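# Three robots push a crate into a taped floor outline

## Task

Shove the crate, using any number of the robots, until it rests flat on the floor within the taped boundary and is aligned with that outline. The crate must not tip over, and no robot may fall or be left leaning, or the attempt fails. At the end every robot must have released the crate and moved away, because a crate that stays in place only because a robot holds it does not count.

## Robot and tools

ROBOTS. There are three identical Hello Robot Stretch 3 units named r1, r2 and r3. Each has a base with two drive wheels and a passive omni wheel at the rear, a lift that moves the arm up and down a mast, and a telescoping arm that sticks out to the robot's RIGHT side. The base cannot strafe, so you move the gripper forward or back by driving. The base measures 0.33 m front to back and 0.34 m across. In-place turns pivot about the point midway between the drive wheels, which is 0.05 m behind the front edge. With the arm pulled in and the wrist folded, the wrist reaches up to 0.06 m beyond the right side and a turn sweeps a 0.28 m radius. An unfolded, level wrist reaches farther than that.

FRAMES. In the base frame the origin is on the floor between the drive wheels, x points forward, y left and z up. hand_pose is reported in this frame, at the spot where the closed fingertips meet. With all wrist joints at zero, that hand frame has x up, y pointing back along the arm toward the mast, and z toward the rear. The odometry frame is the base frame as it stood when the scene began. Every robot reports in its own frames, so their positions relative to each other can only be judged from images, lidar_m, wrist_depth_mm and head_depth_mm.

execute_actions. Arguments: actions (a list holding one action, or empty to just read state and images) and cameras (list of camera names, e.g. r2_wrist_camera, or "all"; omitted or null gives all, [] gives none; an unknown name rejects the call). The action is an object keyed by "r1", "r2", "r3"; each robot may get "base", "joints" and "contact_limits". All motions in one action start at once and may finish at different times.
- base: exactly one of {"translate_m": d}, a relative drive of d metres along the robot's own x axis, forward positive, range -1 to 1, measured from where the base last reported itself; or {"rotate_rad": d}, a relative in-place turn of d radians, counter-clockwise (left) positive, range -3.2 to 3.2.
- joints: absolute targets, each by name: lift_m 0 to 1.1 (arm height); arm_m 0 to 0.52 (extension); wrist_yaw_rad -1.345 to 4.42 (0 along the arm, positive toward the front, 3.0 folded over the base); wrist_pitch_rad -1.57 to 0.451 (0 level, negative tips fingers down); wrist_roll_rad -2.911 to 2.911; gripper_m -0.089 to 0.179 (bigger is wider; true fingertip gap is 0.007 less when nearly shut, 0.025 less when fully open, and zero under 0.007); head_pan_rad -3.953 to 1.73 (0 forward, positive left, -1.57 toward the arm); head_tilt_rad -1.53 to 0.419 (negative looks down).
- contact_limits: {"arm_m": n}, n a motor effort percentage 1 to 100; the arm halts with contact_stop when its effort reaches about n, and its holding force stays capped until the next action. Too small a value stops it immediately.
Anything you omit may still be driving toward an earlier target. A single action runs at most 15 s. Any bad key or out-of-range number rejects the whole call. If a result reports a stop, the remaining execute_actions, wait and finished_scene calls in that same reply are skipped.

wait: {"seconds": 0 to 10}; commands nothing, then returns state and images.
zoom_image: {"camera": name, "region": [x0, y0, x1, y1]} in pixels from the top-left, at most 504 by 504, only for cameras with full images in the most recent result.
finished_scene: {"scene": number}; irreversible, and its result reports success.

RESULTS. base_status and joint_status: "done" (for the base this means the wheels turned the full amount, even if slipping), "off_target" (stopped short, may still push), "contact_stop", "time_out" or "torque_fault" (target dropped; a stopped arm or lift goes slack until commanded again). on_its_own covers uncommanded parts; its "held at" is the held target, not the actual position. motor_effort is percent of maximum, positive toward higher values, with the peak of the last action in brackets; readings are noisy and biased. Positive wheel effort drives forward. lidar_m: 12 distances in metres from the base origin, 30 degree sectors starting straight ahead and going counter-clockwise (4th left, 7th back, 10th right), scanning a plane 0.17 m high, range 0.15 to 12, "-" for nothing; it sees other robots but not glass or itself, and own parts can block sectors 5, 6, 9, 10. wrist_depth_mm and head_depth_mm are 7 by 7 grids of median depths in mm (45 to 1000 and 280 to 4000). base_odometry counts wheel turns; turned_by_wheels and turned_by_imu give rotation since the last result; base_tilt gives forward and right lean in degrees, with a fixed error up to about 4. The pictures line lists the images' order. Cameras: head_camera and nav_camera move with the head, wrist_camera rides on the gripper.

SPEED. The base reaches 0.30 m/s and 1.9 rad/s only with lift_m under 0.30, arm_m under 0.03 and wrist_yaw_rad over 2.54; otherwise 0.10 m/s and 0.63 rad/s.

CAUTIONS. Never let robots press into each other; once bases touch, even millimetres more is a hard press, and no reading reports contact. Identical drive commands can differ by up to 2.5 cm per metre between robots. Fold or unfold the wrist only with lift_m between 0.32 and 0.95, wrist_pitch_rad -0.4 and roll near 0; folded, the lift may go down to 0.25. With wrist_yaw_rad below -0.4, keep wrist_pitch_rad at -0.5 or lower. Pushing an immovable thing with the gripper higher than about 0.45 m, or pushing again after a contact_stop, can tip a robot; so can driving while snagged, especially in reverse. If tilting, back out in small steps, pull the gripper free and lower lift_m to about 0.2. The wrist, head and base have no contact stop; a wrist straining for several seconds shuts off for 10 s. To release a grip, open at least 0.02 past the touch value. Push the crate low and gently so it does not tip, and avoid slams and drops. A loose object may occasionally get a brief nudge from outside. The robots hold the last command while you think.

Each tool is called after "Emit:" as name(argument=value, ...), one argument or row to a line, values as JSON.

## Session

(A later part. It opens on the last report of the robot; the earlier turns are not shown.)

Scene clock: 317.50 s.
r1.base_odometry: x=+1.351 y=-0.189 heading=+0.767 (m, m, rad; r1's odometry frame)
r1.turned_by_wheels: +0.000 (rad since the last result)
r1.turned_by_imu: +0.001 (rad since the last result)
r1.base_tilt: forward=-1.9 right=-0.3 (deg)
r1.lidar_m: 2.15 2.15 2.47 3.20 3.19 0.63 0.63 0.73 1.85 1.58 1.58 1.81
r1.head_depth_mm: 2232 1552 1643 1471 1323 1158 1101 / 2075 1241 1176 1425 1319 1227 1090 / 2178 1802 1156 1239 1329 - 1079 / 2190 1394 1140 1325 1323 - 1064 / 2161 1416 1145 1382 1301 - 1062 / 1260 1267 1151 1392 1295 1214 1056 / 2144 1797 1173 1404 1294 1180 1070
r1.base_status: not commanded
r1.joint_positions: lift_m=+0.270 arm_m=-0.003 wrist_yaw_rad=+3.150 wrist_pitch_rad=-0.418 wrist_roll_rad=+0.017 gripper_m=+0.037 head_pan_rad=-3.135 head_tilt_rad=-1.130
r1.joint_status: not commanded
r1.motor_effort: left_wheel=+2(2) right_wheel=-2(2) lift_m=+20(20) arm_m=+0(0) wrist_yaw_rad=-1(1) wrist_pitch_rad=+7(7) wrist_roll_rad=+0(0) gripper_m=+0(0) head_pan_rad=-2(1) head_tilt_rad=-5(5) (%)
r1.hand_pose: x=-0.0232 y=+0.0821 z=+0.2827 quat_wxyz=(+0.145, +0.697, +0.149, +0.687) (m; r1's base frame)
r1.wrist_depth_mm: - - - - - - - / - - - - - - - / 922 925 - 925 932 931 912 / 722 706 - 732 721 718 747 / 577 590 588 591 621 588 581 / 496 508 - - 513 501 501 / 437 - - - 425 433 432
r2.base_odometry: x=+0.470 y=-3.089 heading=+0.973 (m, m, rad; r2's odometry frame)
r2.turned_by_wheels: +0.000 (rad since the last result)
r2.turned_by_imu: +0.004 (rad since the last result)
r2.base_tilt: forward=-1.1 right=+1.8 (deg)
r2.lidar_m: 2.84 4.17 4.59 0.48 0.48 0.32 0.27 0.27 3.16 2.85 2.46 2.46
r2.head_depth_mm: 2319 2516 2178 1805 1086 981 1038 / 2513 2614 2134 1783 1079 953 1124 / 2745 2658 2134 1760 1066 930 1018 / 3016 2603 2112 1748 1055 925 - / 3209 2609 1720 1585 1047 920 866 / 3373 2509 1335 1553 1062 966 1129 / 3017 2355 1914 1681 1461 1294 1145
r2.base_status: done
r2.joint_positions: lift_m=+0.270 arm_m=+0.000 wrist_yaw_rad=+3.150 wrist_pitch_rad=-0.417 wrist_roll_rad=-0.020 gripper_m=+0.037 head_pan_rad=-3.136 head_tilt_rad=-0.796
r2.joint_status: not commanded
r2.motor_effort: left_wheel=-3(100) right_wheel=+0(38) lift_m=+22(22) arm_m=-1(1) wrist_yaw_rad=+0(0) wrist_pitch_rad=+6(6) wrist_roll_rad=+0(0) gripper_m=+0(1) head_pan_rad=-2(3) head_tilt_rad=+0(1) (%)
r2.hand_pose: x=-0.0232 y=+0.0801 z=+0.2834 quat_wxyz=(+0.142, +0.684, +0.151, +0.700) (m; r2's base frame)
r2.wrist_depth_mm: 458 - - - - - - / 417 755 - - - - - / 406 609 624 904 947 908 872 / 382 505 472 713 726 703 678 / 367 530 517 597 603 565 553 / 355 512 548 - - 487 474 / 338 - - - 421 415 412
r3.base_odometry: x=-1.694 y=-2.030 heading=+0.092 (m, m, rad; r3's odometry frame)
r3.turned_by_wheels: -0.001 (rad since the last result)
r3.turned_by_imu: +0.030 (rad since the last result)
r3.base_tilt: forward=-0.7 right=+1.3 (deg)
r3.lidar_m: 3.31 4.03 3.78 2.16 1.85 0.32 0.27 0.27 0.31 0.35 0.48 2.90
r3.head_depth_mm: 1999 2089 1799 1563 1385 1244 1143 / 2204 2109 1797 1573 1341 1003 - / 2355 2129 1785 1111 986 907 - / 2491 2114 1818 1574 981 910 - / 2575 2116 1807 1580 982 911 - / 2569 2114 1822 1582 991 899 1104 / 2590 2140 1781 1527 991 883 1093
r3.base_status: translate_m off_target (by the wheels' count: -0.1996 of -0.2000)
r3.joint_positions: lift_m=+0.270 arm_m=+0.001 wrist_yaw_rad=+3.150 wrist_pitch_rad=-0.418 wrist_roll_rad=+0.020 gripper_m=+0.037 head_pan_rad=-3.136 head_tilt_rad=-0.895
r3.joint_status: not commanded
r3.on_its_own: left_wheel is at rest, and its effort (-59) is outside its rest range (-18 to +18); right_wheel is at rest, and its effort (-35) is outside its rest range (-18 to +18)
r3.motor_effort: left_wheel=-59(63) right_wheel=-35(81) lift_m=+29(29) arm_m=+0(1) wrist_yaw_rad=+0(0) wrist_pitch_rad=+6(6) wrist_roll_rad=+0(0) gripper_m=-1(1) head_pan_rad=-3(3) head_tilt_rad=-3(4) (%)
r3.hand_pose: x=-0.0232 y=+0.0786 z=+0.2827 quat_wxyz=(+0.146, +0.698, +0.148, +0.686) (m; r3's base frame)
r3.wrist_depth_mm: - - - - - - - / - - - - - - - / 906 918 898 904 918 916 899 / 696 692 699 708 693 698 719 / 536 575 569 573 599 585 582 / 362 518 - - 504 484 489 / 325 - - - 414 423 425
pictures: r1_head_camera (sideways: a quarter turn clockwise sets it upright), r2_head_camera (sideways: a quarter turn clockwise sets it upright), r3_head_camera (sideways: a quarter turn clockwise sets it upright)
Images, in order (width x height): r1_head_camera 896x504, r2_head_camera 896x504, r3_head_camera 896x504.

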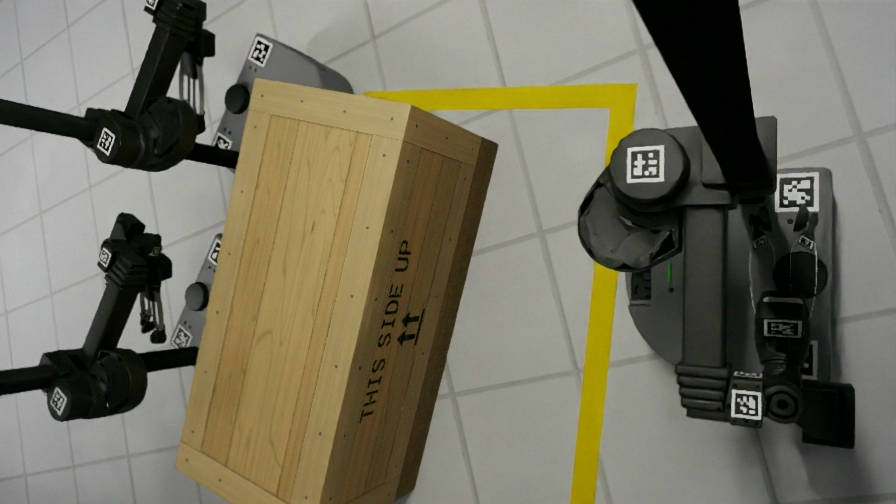

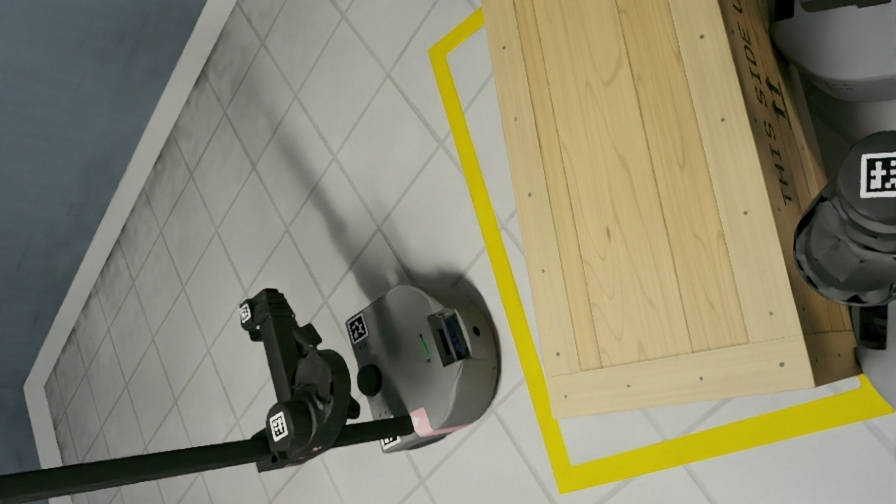

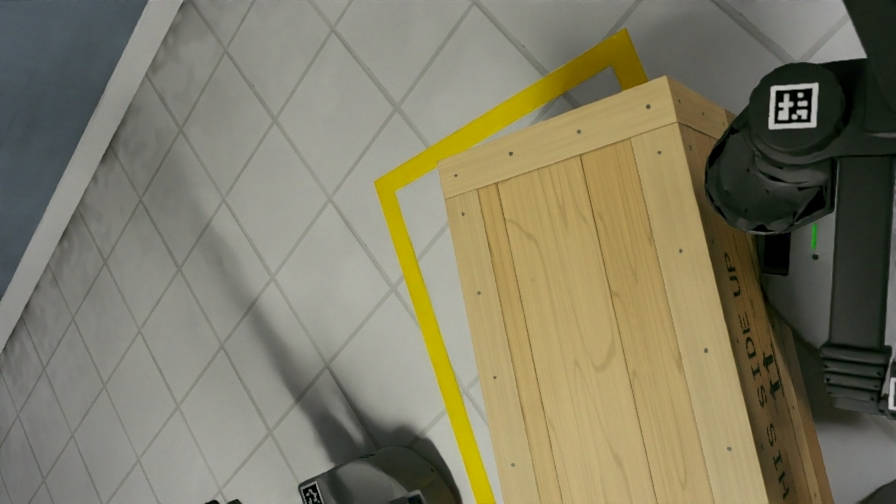

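Emit:
execute_actions(
  actions=[],
  cameras=["r1_head_camera","r2_head_camera","r3_head_camera"],
)

Scene clock: 323.10 s.
r1.base_odometry: x=+1.351 y=-0.189 heading=+0.767 (m, m, rad; r1's odometry frame)
r1.turned_by_wheels: +0.000 (rad since the last result)
r1.turned_by_imu: +0.001 (rad since the last result)
r1.base_tilt: forward=-2.0 right=-0.3 (deg)
r1.lidar_m: 2.15 2.15 2.47 3.21 3.20 0.63 0.63 0.73 1.85 1.58 1.58 1.81
r1.head_depth_mm: 2240 1551 1628 1461 1325 1156 1091 / 2106 1246 1175 1419 1315 1228 1094 / 2190 1789 1152 1235 1341 - 1079 / 2185 1388 1146 1310 1329 - 1062 / 2157 1422 1142 1375 1304 - 1070 / 1262 1278 1159 1390 1298 1213 1058 / 2145 1792 1171 1410 1288 1174 1080
r1.base_status: not commanded
r1.joint_positions: lift_m=+0.270 arm_m=-0.003 wrist_yaw_rad=+3.150 wrist_pitch_rad=-0.418 wrist_roll_rad=+0.017 gripper_m=+0.037 head_pan_rad=-3.135 head_tilt_rad=-1.130
r1.joint_status: not commanded
r1.motor_effort: left_wheel=+2(2) right_wheel=-3(2) lift_m=+20(20) arm_m=+0(0) wrist_yaw_rad=+0(1) wrist_pitch_rad=+7(7) wrist_roll_rad=+0(0) gripper_m=+0(0) head_pan_rad=-1(1) head_tilt_rad=-4(5) (%)
r1.hand_pose: x=-0.0232 y=+0.0821 z=+0.2827 quat_wxyz=(+0.145, +0.697, +0.149, +0.687) (m; r1's base frame)
r1.wrist_depth_mm: - - - - - - - / - - - - - - - / 914 889 - 925 939 910 931 / 721 720 - 719 715 719 711 / 584 585 584 584 615 588 594 / 497 514 - - 511 491 505 / 441 - - - 428 434 431
r2.base_odometry: x=+0.470 y=-3.089 heading=+0.973 (m, m, rad; r2's odometry frame)
r2.turned_by_wheels: +0.000 (rad since the last result)
r2.turned_by_imu: -0.001 (rad since the last result)
r2.base_tilt: forward=-1.2 right=+1.9 (deg)
r2.lidar_m: 2.84 4.15 4.54 0.48 0.48 0.32 0.27 0.27 3.18 2.84 2.45 2.45
r2.head_depth_mm: 2296 2504 2155 1804 1085 978 1038 / 2500 2647 2125 1788 1074 952 1125 / 2724 2630 2107 1770 1067 935 1021 / 3018 2599 2086 1742 1049 922 - / 3172 2577 1703 1601 1043 921 866 / 3382 2564 1332 1562 1055 962 1130 / 3041 2364 1902 1663 1466 1277 1146
r2.base_status: done
r2.joint_positions: lift_m=+0.270 arm_m=+0.000 wrist_yaw_rad=+3.150 wrist_pitch_rad=-0.417 wrist_roll_rad=-0.020 gripper_m=+0.037 head_pan_rad=-3.136 head_tilt_rad=-0.796
r2.joint_status: not commanded
r2.motor_effort: left_wheel=-3(100) right_wheel=+0(38) lift_m=+21(22) arm_m=-1(1) wrist_yaw_rad=-1(0) wrist_pitch_rad=+6(6) wrist_roll_rad=+0(0) gripper_m=-1(1) head_pan_rad=-2(3) head_tilt_rad=-1(1) (%)
r2.hand_pose: x=-0.0232 y=+0.0801 z=+0.2834 quat_wxyz=(+0.142, +0.684, +0.151, +0.700) (m; r2's base frame)
r2.wrist_depth_mm: 457 - - - - - - / 417 743 - - - - - / 398 633 626 932 931 905 887 / 381 501 475 727 706 707 682 / 372 525 514 609 599 565 558 / 356 511 546 - - 485 473 / 338 - - - 426 420 410
r3.base_odometry: x=-1.694 y=-2.030 heading=+0.092 (m, m, rad; r3's odometry frame)
r3.turned_by_wheels: +0.000 (rad since the last result)
r3.turned_by_imu: +0.000 (rad since the last result)
r3.base_tilt: forward=-0.7 right=+1.2 (deg)
r3.lidar_m: 3.33 4.02 3.81 2.16 1.85 0.32 0.27 0.27 0.31 0.35 0.48 2.90
r3.head_depth_mm: 1991 2091 1790 1560 1388 1248 1143 / 2181 2122 1790 1566 1348 1002 - / 2343 2092 1791 1112 980 907 - / 2518 2105 1808 1577 985 908 - / 2558 2108 1820 1563 986 909 - / 2578 2116 1801 1586 982 898 1104 / 2581 2130 1770 1528 989 884 1090
r3.base_status: translate_m off_target (by the wheels' count: -0.1996 of -0.2000)
r3.joint_positions: lift_m=+0.270 arm_m=+0.001 wrist_yaw_rad=+3.150 wrist_pitch_rad=-0.418 wrist_roll_rad=+0.020 gripper_m=+0.037 head_pan_rad=-3.136 head_tilt_rad=-0.895
r3.joint_status: not commanded
r3.on_its_own: left_wheel is at rest, and its effort (-59) is outside its rest range (-18 to +18); right_wheel is at rest, and its effort (-35) is outside its rest range (-18 to +18)
r3.motor_effort: left_wheel=-59(63) right_wheel=-35(81) lift_m=+30(29) arm_m=+0(1) wrist_yaw_rad=+0(0) wrist_pitch_rad=+6(6) wrist_roll_rad=+0(0) gripper_m=-1(1) head_pan_rad=-3(3) head_tilt_rad=-4(4) (%)
r3.hand_pose: x=-0.0232 y=+0.0786 z=+0.2827 quat_wxyz=(+0.146, +0.698, +0.148, +0.686) (m; r3's base frame)
r3.wrist_depth_mm: - - - - - - - / - - - - - - - / 878 894 919 927 934 896 907 / 705 705 692 701 704 695 698 / 530 587 574 565 597 573 583 / 359 515 - - 505 486 484 / 324 - - - 417 419 422
pictures: r1_head_camera (sideways: a quarter turn clockwise sets it upright), r2_head_camera (sideways: a quarter turn clockwise sets it upright), r3_head_camera (sideways: a quarter turn clockwise sets it upright)
Images, in order (width x height): r1_head_camera 896x504, r2_head_camera 896x504, r3_head_camera 896x504.

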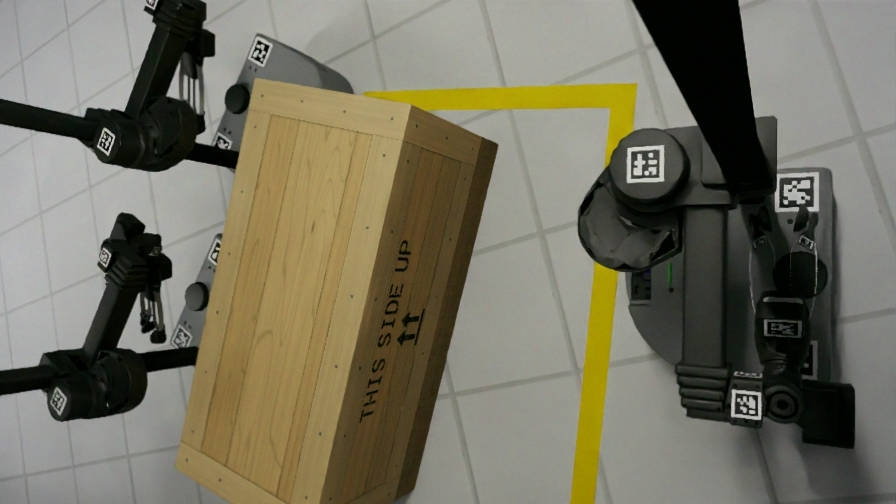

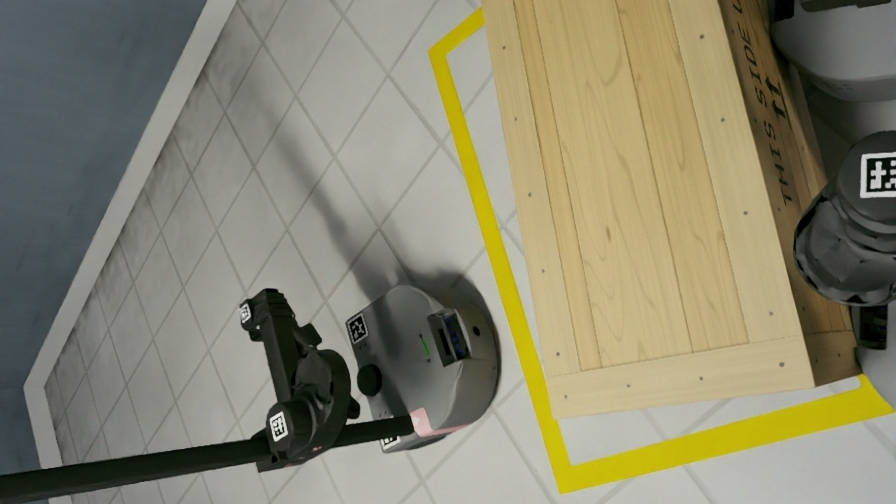

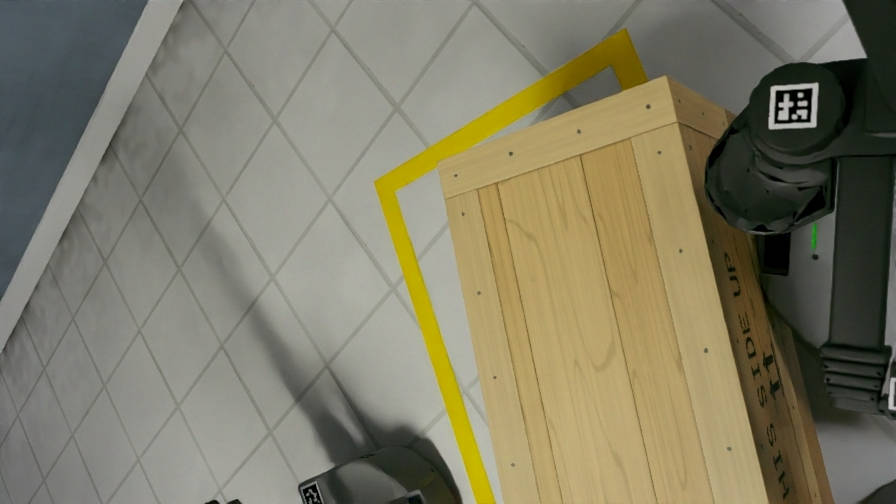

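Emit:
execute_actions(
  actions=[
    {"r2":{"base":{"translate_m":-0.12}},"r3":{"base":{"translate_m":-0.19}}},
  ],
  cameras=["r1_head_camera","r2_head_camera","r3_head_camera"],
)

Scene clock: 327.37 s.
r1.base_odometry: x=+1.351 y=-0.189 heading=+0.767 (m, m, rad; r1's odometry frame)
r1.turned_by_wheels: +0.000 (rad since the last result)
r1.turned_by_imu: +0.001 (rad since the last result)
r1.base_tilt: forward=-1.9 right=-0.4 (deg)
r1.lidar_m: 2.15 2.14 2.47 3.21 3.19 0.52 0.51 0.55 1.84 1.58 1.58 1.81
r1.head_depth_mm: 2235 1783 1628 1467 1324 1158 1102 / 2145 1368 1426 1151 1317 1235 1097 / 2186 1391 1146 1053 1314 - 1082 / 2167 1823 1147 1072 1327 - 1065 / 2174 1514 1151 1068 1301 - 1064 / 2164 1419 1134 1106 1302 1207 1057 / 2104 1765 1132 1143 1291 1173 1086
r1.base_status: not commanded
r1.joint_positions: lift_m=+0.270 arm_m=-0.003 wrist_yaw_rad=+3.150 wrist_pitch_rad=-0.418 wrist_roll_rad=+0.017 gripper_m=+0.037 head_pan_rad=-3.135 head_tilt_rad=-1.130
r1.joint_status: not commanded
r1.motor_effort: left_wheel=+2(2) right_wheel=-2(2) lift_m=+20(20) arm_m=+0(0) wrist_yaw_rad=+0(1) wrist_pitch_rad=+7(7) wrist_roll_rad=+0(0) gripper_m=+0(0) head_pan_rad=-1(1) head_tilt_rad=-4(4) (%)
r1.hand_pose: x=-0.0232 y=+0.0821 z=+0.2827 quat_wxyz=(+0.145, +0.697, +0.149, +0.687) (m; r1's base frame)
r1.wrist_depth_mm: - - - - - - - / - - - - - - - / 933 934 - 934 934 920 934 / 710 738 - 729 718 729 732 / 588 585 582 591 607 596 589 / 498 510 - - 515 505 498 / 440 - - - 425 433 439
r2.base_odometry: x=+0.402 y=-3.188 heading=+0.973 (m, m, rad; r2's odometry frame)
r2.turned_by_wheels: +0.000 (rad since the last result)
r2.turned_by_imu: +0.044 (rad since the last result)
r2.base_tilt: forward=-1.2 right=+1.8 (deg)
r2.lidar_m: 2.98 4.28 4.14 2.51 0.49 0.33 0.27 0.27 3.11 2.86 2.52 2.53
r2.head_depth_mm: 2299 2523 2183 1793 1089 1001 1023 / 2511 2637 2145 1781 1075 974 1144 / 2754 2643 2118 1762 1068 935 1105 / 3055 2640 2042 1705 1054 927 - / 3268 2599 1442 1515 1048 919 874 / 3227 2542 1198 1484 1045 949 1131 / 2898 2283 1975 1704 1465 1285 1141
r2.base_status: done
r2.joint_positions: lift_m=+0.270 arm_m=+0.000 wrist_yaw_rad=+3.150 wrist_pitch_rad=-0.417 wrist_roll_rad=-0.020 gripper_m=+0.037 head_pan_rad=-3.136 head_tilt_rad=-0.796
r2.joint_status: not commanded
r2.motor_effort: left_wheel=-10(100) right_wheel=+0(45) lift_m=+21(22) arm_m=-1(1) wrist_yaw_rad=+0(0) wrist_pitch_rad=+6(6) wrist_roll_rad=+0(0) gripper_m=-1(1) head_pan_rad=-2(3) head_tilt_rad=-2(1) (%)
r2.hand_pose: x=-0.0232 y=+0.0801 z=+0.2834 quat_wxyz=(+0.142, +0.684, +0.151, +0.700) (m; r2's base frame)
r2.wrist_depth_mm: 541 - - - - - - / 481 - - - - - - / 450 651 627 989 948 899 871 / 425 506 488 751 721 702 680 / 397 534 515 597 596 569 550 / 373 521 551 - - 487 477 / 358 - - - 420 418 411
r3.base_odometry: x=-1.883 y=-2.047 heading=+0.091 (m, m, rad; r3's odometry frame)
r3.turned_by_wheels: -0.001 (rad since the last result)
r3.turned_by_imu: +0.080 (rad since the last result)
r3.base_tilt: forward=-0.7 right=+1.2 (deg)
r3.lidar_m: 3.63 4.21 3.06 1.93 1.73 0.33 0.27 0.27 0.30 0.36 0.36 3.02
r3.head_depth_mm: 1989 2094 1781 1570 1390 1248 1143 / 2170 2120 1804 1573 1345 1052 - / 2402 2127 1798 1106 980 925 - / 2499 2130 1796 1573 986 910 - / 2554 2126 1819 1576 986 912 - / 2583 2144 1797 1588 985 896 1095 / 2614 2123 1762 1439 986 890 1095
r3.base_status: translate_m off_target (by the wheels' count: -0.1897 of -0.1900)
r3.joint_positions: lift_m=+0.270 arm_m=+0.001 wrist_yaw_rad=+3.150 wrist_pitch_rad=-0.418 wrist_roll_rad=+0.020 gripper_m=+0.037 head_pan_rad=-3.136 head_tilt_rad=-0.895
r3.joint_status: not commanded
r3.on_its_own: left_wheel is at rest, and its effort (-52) is outside its rest range (-18 to +18); right_wheel is at rest, and its effort (-31) is outside its rest range (-18 to +18)
r3.motor_effort: left_wheel=-52(71) right_wheel=-31(99) lift_m=+29(29) arm_m=+0(0) wrist_yaw_rad=+0(0) wrist_pitch_rad=+6(6) wrist_roll_rad=+0(0) gripper_m=+0(0) head_pan_rad=-3(3) head_tilt_rad=-4(3) (%)
r3.hand_pose: x=-0.0232 y=+0.0786 z=+0.2827 quat_wxyz=(+0.146, +0.698, +0.148, +0.686) (m; r3's base frame)
r3.wrist_depth_mm: - - - - - - - / - - - - - - - / 907 908 913 920 905 926 905 / 695 725 695 701 701 701 712 / 559 574 576 575 589 587 588 / 374 520 - - 508 483 485 / 339 - - - 417 420 420
pictures: r1_head_camera (sideways: a quarter turn clockwise sets it upright), r2_head_camera (sideways: a quarter turn clockwise sets it upright), r3_head_camera (sideways: a quarter turn clockwise sets it upright)
Images, in order (width x height): r1_head_camera 896x504, r2_head_camera 896x504, r3_head_camera 896x504.

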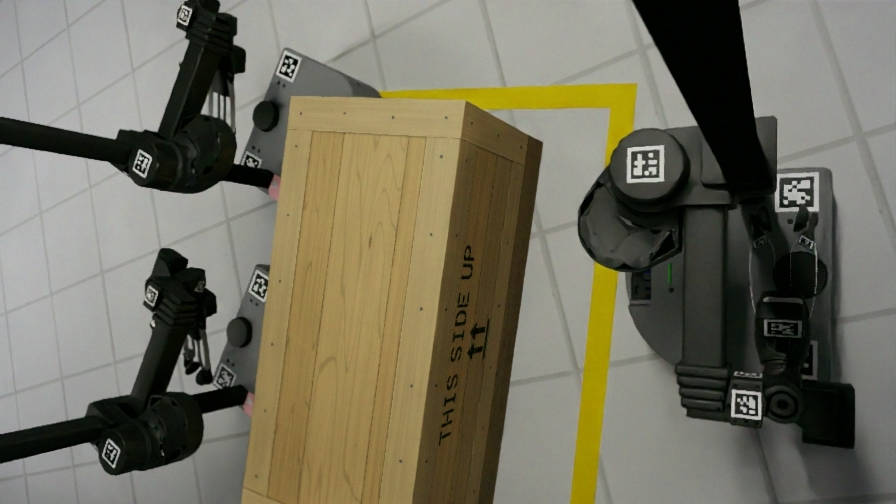

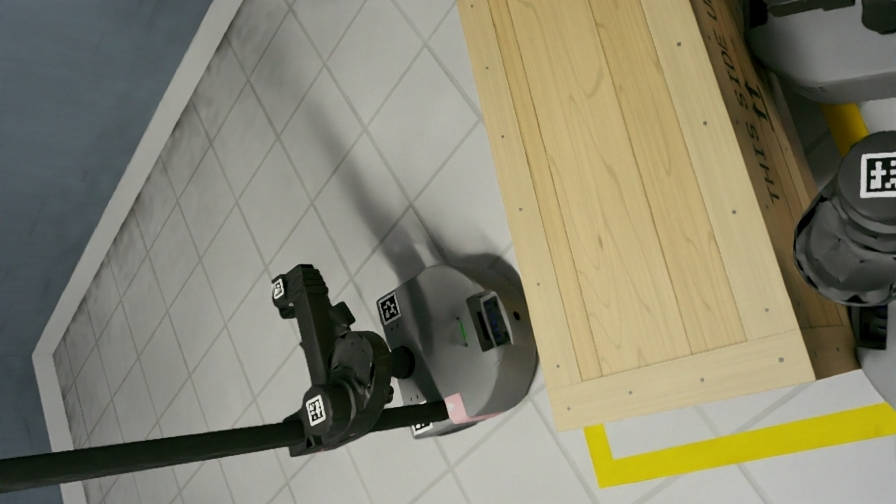

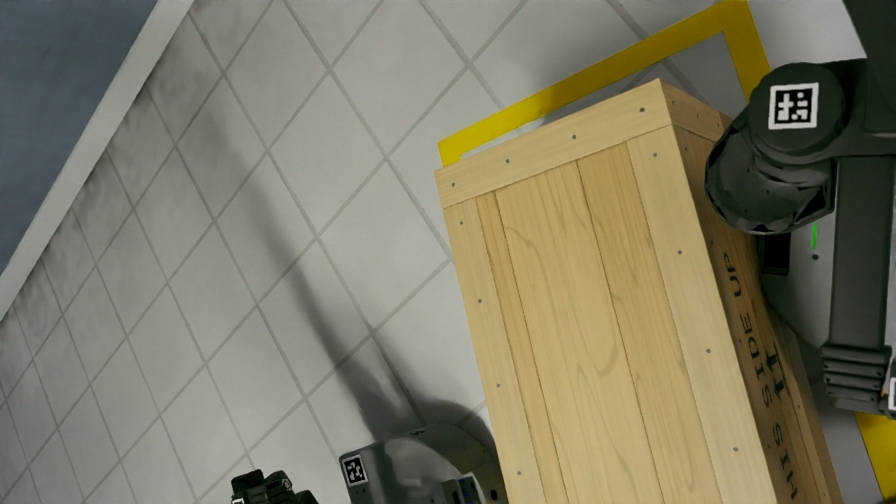

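Emit:
execute_actions(
  actions=[
    {"r2":{"base":{"translate_m":-0.065}},"r3":{"base":{"translate_m":-0.08}}},
  ],
  cameras=["r1_head_camera"],
)

Emit:
execute_actions(
  actions=[
    {"r2":{"base":{"translate_m":0.3}},"r3":{"base":{"translate_m":0.3}},"r1":{"base":{"translate_m":0.15}}},
  ],
  cameras=["r1_head_camera","r2_head_camera","r3_head_camera"],
)

Scene clock: 332.17 s.
r1.base_odometry: x=+1.351 y=-0.189 heading=+0.767 (m, m, rad; r1's odometry frame)
r1.turned_by_wheels: +0.000 (rad since the last result)
r1.turned_by_imu: +0.001 (rad since the last result)
r1.base_tilt: forward=-2.0 right=-0.5 (deg)
r1.lidar_m: 2.15 2.15 2.46 3.20 3.20 0.45 0.45 0.48 0.71 1.58 1.58 1.81
r1.head_depth_mm: 2197 1923 1659 1457 1324 1152 1100 / 2163 1787 1447 1056 1304 1236 1095 / 2136 1118 1149 1037 1289 - 1076 / 2188 1832 1143 1033 1279 - 1062 / 2143 1508 1148 1033 1285 - 1064 / 2163 1368 1137 1042 1283 1204 1058 / 2047 1133 1131 1043 1287 1185 1077
r1.base_status: not commanded
r1.joint_positions: lift_m=+0.270 arm_m=-0.003 wrist_yaw_rad=+3.150 wrist_pitch_rad=-0.418 wrist_roll_rad=+0.017 gripper_m=+0.037 head_pan_rad=-3.135 head_tilt_rad=-1.130
r1.joint_status: not commanded
r1.motor_effort: left_wheel=+3(2) right_wheel=-2(3) lift_m=+20(19) arm_m=+0(0) wrist_yaw_rad=+0(0) wrist_pitch_rad=+7(7) wrist_roll_rad=+0(0) gripper_m=+0(0) head_pan_rad=-1(2) head_tilt_rad=-4(5) (%)
r1.hand_pose: x=-0.0232 y=+0.0821 z=+0.2827 quat_wxyz=(+0.145, +0.697, +0.149, +0.687) (m; r1's base frame)
r1.wrist_depth_mm: - - - - - - - / - - - - - - - / 904 895 - 920 907 911 947 / 717 717 - 726 710 741 726 / 576 586 584 588 604 593 596 / 490 510 - - 509 500 499 / 443 - - - 429 432 436
r2.base_odometry: x=+0.366 y=-3.242 heading=+0.973 (m, m, rad; r2's odometry frame)
r2.turned_by_wheels: -0.001 (rad since the last result)
r2.turned_by_imu: +0.030 (rad since the last result)
r2.base_tilt: forward=-1.2 right=+2.0 (deg)
r2.lidar_m: 3.10 4.31 3.82 2.42 0.50 0.33 0.27 0.27 3.05 2.86 2.57 2.57
r2.head_depth_mm: 2295 2493 2182 1804 1082 998 1023 / 2535 2622 2157 1794 1071 971 1149 / 2735 2641 2123 1767 1066 937 1095 / 3056 2583 2031 1685 1055 926 - / 3285 2574 1901 1485 1048 916 876 / 3190 2562 1181 1437 1055 965 1137 / 2845 2388 2029 1702 1475 1288 1142
r2.base_status: done
r2.joint_positions: lift_m=+0.270 arm_m=+0.000 wrist_yaw_rad=+3.150 wrist_pitch_rad=-0.417 wrist_roll_rad=-0.020 gripper_m=+0.037 head_pan_rad=-3.136 head_tilt_rad=-0.796
r2.joint_status: not commanded
r2.on_its_own: left_wheel is at rest, and its effort (-34) is outside its rest range (-18 to +18)
r2.motor_effort: left_wheel=-34(96) right_wheel=-1(44) lift_m=+22(21) arm_m=-1(1) wrist_yaw_rad=+0(0) wrist_pitch_rad=+6(6) wrist_roll_rad=+0(0) gripper_m=-1(0) head_pan_rad=-2(2) head_tilt_rad=-2(2) (%)
r2.hand_pose: x=-0.0232 y=+0.0801 z=+0.2834 quat_wxyz=(+0.142, +0.684, +0.151, +0.700) (m; r2's base frame)
r2.wrist_depth_mm: 537 - - - - - - / 479 - - - - - - / 449 630 623 962 936 907 881 / 420 503 487 746 725 702 683 / 395 544 525 599 606 570 563 / 370 521 547 - - 482 470 / 357 - - - 423 416 410
r3.base_odometry: x=-1.962 y=-2.055 heading=+0.091 (m, m, rad; r3's odometry frame)
r3.turned_by_wheels: -0.001 (rad since the last result)
r3.turned_by_imu: +0.037 (rad since the last result)
r3.base_tilt: forward=-0.7 right=+1.2 (deg)
r3.lidar_m: 3.75 4.26 2.85 1.85 1.68 0.32 0.27 0.27 0.31 0.36 0.37 3.05
r3.head_depth_mm: 1974 2053 1803 1560 1388 1245 1149 / 2188 2104 1799 1566 1344 1044 - / 2393 2130 1802 1104 983 914 - / 2577 2114 1795 1585 983 909 - / 2570 2116 1807 1574 985 912 - / 2595 2108 1819 1589 986 895 1093 / 2584 2118 1735 1395 991 889 1093
r3.base_status: translate_m off_target (by the wheels' count: -0.0796 of -0.0800)
r3.joint_positions: lift_m=+0.270 arm_m=+0.001 wrist_yaw_rad=+3.150 wrist_pitch_rad=-0.418 wrist_roll_rad=+0.020 gripper_m=+0.037 head_pan_rad=-3.136 head_tilt_rad=-0.895
r3.joint_status: not commanded
r3.on_its_own: left_wheel is at rest, and its effort (-51) is outside its rest range (-18 to +18); right_wheel is at rest, and its effort (-45) is outside its rest range (-18 to +18)
r3.motor_effort: left_wheel=-51(64) right_wheel=-45(92) lift_m=+29(29) arm_m=+0(1) wrist_yaw_rad=+0(0) wrist_pitch_rad=+6(6) wrist_roll_rad=+0(1) gripper_m=-1(0) head_pan_rad=-3(3) head_tilt_rad=-3(4) (%)
r3.hand_pose: x=-0.0232 y=+0.0786 z=+0.2827 quat_wxyz=(+0.146, +0.698, +0.148, +0.686) (m; r3's base frame)
r3.wrist_depth_mm: - - - - - - - / - - - - - - - / 910 909 907 902 889 910 906 / 695 695 702 713 704 710 704 / 555 572 561 574 591 574 576 / 370 518 - - 502 484 486 / 338 - - - 414 418 419
pictures: r1_head_camera (sideways: a quarter turn clockwise sets it upright)
Images, in order (width x height): r1_head_camera 896x504.

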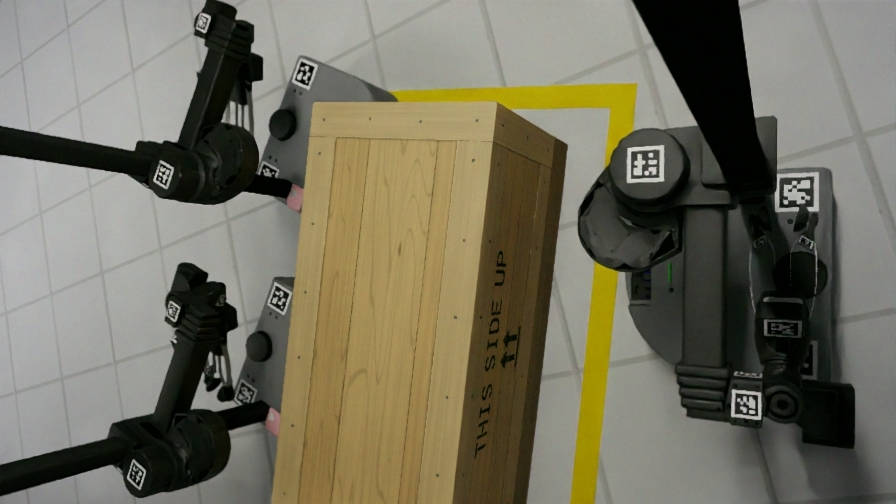

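Scene clock: 334.90 s.
r1.base_odometry: x=+1.459 y=-0.085 heading=+0.767 (m, m, rad; r1's odometry frame)
r1.turned_by_wheels: +0.000 (rad since the last result)
r1.turned_by_imu: +0.001 (rad since the last result)
r1.base_tilt: forward=-1.9 right=-0.4 (deg)
r1.lidar_m: 2.00 2.00 2.30 3.24 3.23 0.61 0.60 0.64 1.80 1.54 1.54 1.76
r1.head_depth_mm: 2224 1859 1653 1470 1329 1158 1099 / 1326 1652 1582 1420 1317 1232 1094 / 2190 1834 1152 1178 1334 - 1075 / 2022 1705 1145 1211 1331 - 1059 / 1613 1650 1138 1259 1306 - 1063 / 2029 1836 1134 1286 1305 1206 1062 / 2133 1843 1124 1321 1297 1177 1082
r1.base_status: done
r1.joint_positions: lift_m=+0.270 arm_m=-0.003 wrist_yaw_rad=+3.150 wrist_pitch_rad=-0.418 wrist_roll_rad=+0.017 gripper_m=+0.037 head_pan_rad=-3.135 head_tilt_rad=-1.130
r1.joint_status: not commanded
r1.motor_effort: left_wheel=+1(9) right_wheel=-2(7) lift_m=+20(21) arm_m=+0(0) wrist_yaw_rad=+0(0) wrist_pitch_rad=+7(7) wrist_roll_rad=+0(0) gripper_m=-1(1) head_pan_rad=-1(1) head_tilt_rad=-4(4) (%)
r1.hand_pose: x=-0.0232 y=+0.0821 z=+0.2827 quat_wxyz=(+0.145, +0.697, +0.149, +0.687) (m; r1's base frame)
r1.wrist_depth_mm: - - - - - - - / - - - - - - - / 917 915 - 934 934 946 954 / 715 726 - 717 727 722 721 / 589 577 581 588 605 592 592 / 499 513 - - 522 507 501 / 443 - - - 427 435 433
r2.base_odometry: x=+0.535 y=-2.994 heading=+0.973 (m, m, rad; r2's odometry frame)
r2.turned_by_wheels: +0.000 (rad since the last result)
r2.turned_by_imu: +0.000 (rad since the last result)
r2.base_tilt: forward=-1.2 right=+1.8 (deg)
r2.lidar_m: 2.87 4.06 4.21 0.53 0.51 0.67 0.56 3.26 3.29 2.64 2.38 2.38
r2.head_depth_mm: 2486 2667 2165 1267 1376 1343 1043 / 2772 2687 2151 1259 1259 1332 1158 / 2989 2661 2129 1243 1163 1326 1212 / 3239 2620 2078 1232 1120 1295 - / 3405 2553 1813 1223 1095 1269 1178 / 3191 1457 1798 1634 1443 1304 1151 / 3159 2514 2036 1689 1459 1283 1143
r2.base_status: done
r2.joint_positions: lift_m=+0.270 arm_m=+0.000 wrist_yaw_rad=+3.150 wrist_pitch_rad=-0.417 wrist_roll_rad=-0.020 gripper_m=+0.037 head_pan_rad=-3.136 head_tilt_rad=-0.796
r2.joint_status: not commanded
r2.motor_effort: left_wheel=-2(23) right_wheel=+1(8) lift_m=+22(21) arm_m=-1(1) wrist_yaw_rad=-1(0) wrist_pitch_rad=+6(6) wrist_roll_rad=+0(0) gripper_m=+0(0) head_pan_rad=-2(2) head_tilt_rad=-1(1) (%)
r2.hand_pose: x=-0.0232 y=+0.0801 z=+0.2834 quat_wxyz=(+0.142, +0.684, +0.151, +0.700) (m; r2's base frame)
r2.wrist_depth_mm: - - - - - - - / - - - - - - - / - 955 635 976 938 889 866 / 821 506 490 745 720 694 660 / 645 587 536 597 604 574 556 / 532 535 548 - - 481 474 / 456 - - - 419 416 413
r3.base_odometry: x=-1.663 y=-2.027 heading=+0.091 (m, m, rad; r3's odometry frame)
r3.turned_by_wheels: +0.000 (rad since the last result)
r3.turned_by_imu: +0.001 (rad since the last result)
r3.base_tilt: forward=-0.7 right=+1.2 (deg)
r3.lidar_m: 3.55 3.99 3.13 2.05 1.87 0.66 0.56 0.56 0.63 0.37 0.38 2.90
r3.head_depth_mm: 2199 2092 1786 1558 1386 1241 1146 / 2405 2098 1798 1483 1366 1259 - / 2535 2118 1267 1107 1319 1281 - / 2561 2124 1275 1110 1253 1250 - / 2554 2133 1806 1114 1185 1257 - / 2583 2130 1765 1116 1119 1251 1153 / 2570 1733 1626 1122 1060 1260 1143
r3.base_status: done
r3.joint_positions: lift_m=+0.270 arm_m=+0.001 wrist_yaw_rad=+3.150 wrist_pitch_rad=-0.418 wrist_roll_rad=+0.020 gripper_m=+0.037 head_pan_rad=-3.136 head_tilt_rad=-0.895
r3.joint_status: not commanded
r3.motor_effort: left_wheel=+0(42) right_wheel=+3(36) lift_m=+29(30) arm_m=-1(0) wrist_yaw_rad=+0(0) wrist_pitch_rad=+6(6) wrist_roll_rad=+0(0) gripper_m=+0(1) head_pan_rad=-3(3) head_tilt_rad=-3(4) (%)
r3.hand_pose: x=-0.0232 y=+0.0786 z=+0.2827 quat_wxyz=(+0.146, +0.698, +0.148, +0.686) (m; r3's base frame)
r3.wrist_depth_mm: - - - - - - - / - - - - - - - / 949 901 903 900 917 949 939 / 701 714 700 711 696 702 701 / 567 568 570 577 606 574 582 / 482 524 - - 509 492 489 / 433 - - - 413 419 418
pictures: r1_head_camera (sideways: a quarter turn clockwise sets it upright), r2_head_camera (sideways: a quarter turn clockwise sets it upright), r3_head_camera (sideways: a quarter turn clockwise sets it upright)
Images, in order (width x height): r1_head_camera 896x504, r2_head_camera 896x504, r3_head_camera 896x504.

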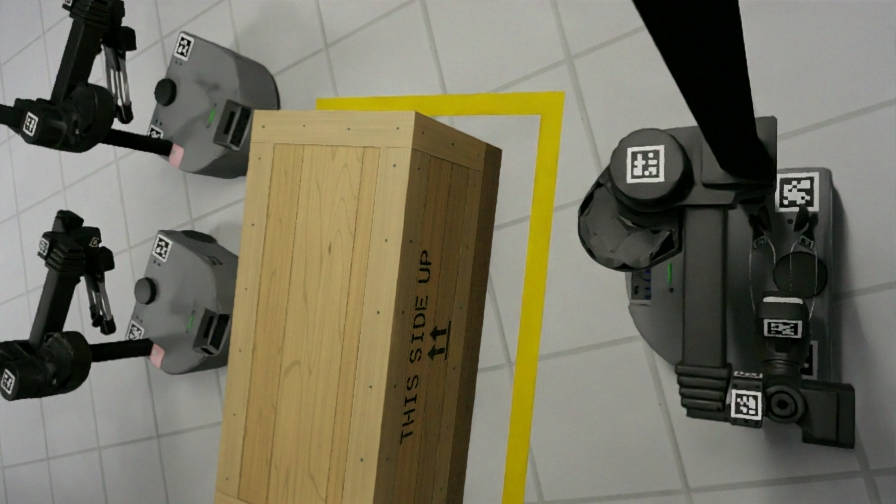

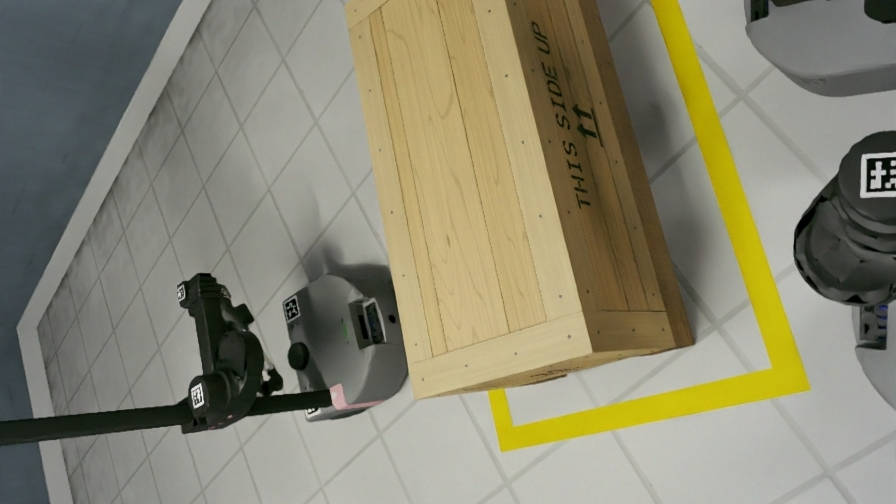

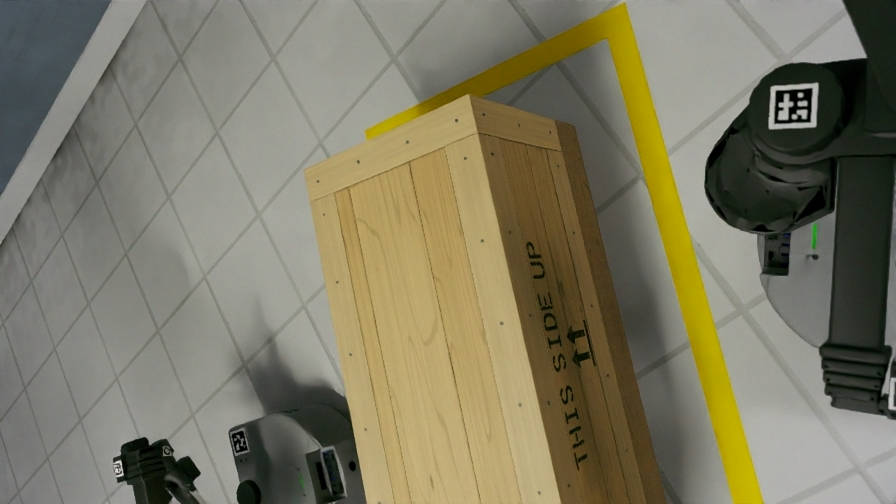

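The crate is inside the outline, lined up, and all three robots are clear of it.

Emit:
finished_scene(
  scene=2,
)

The scene is finished: the task was done.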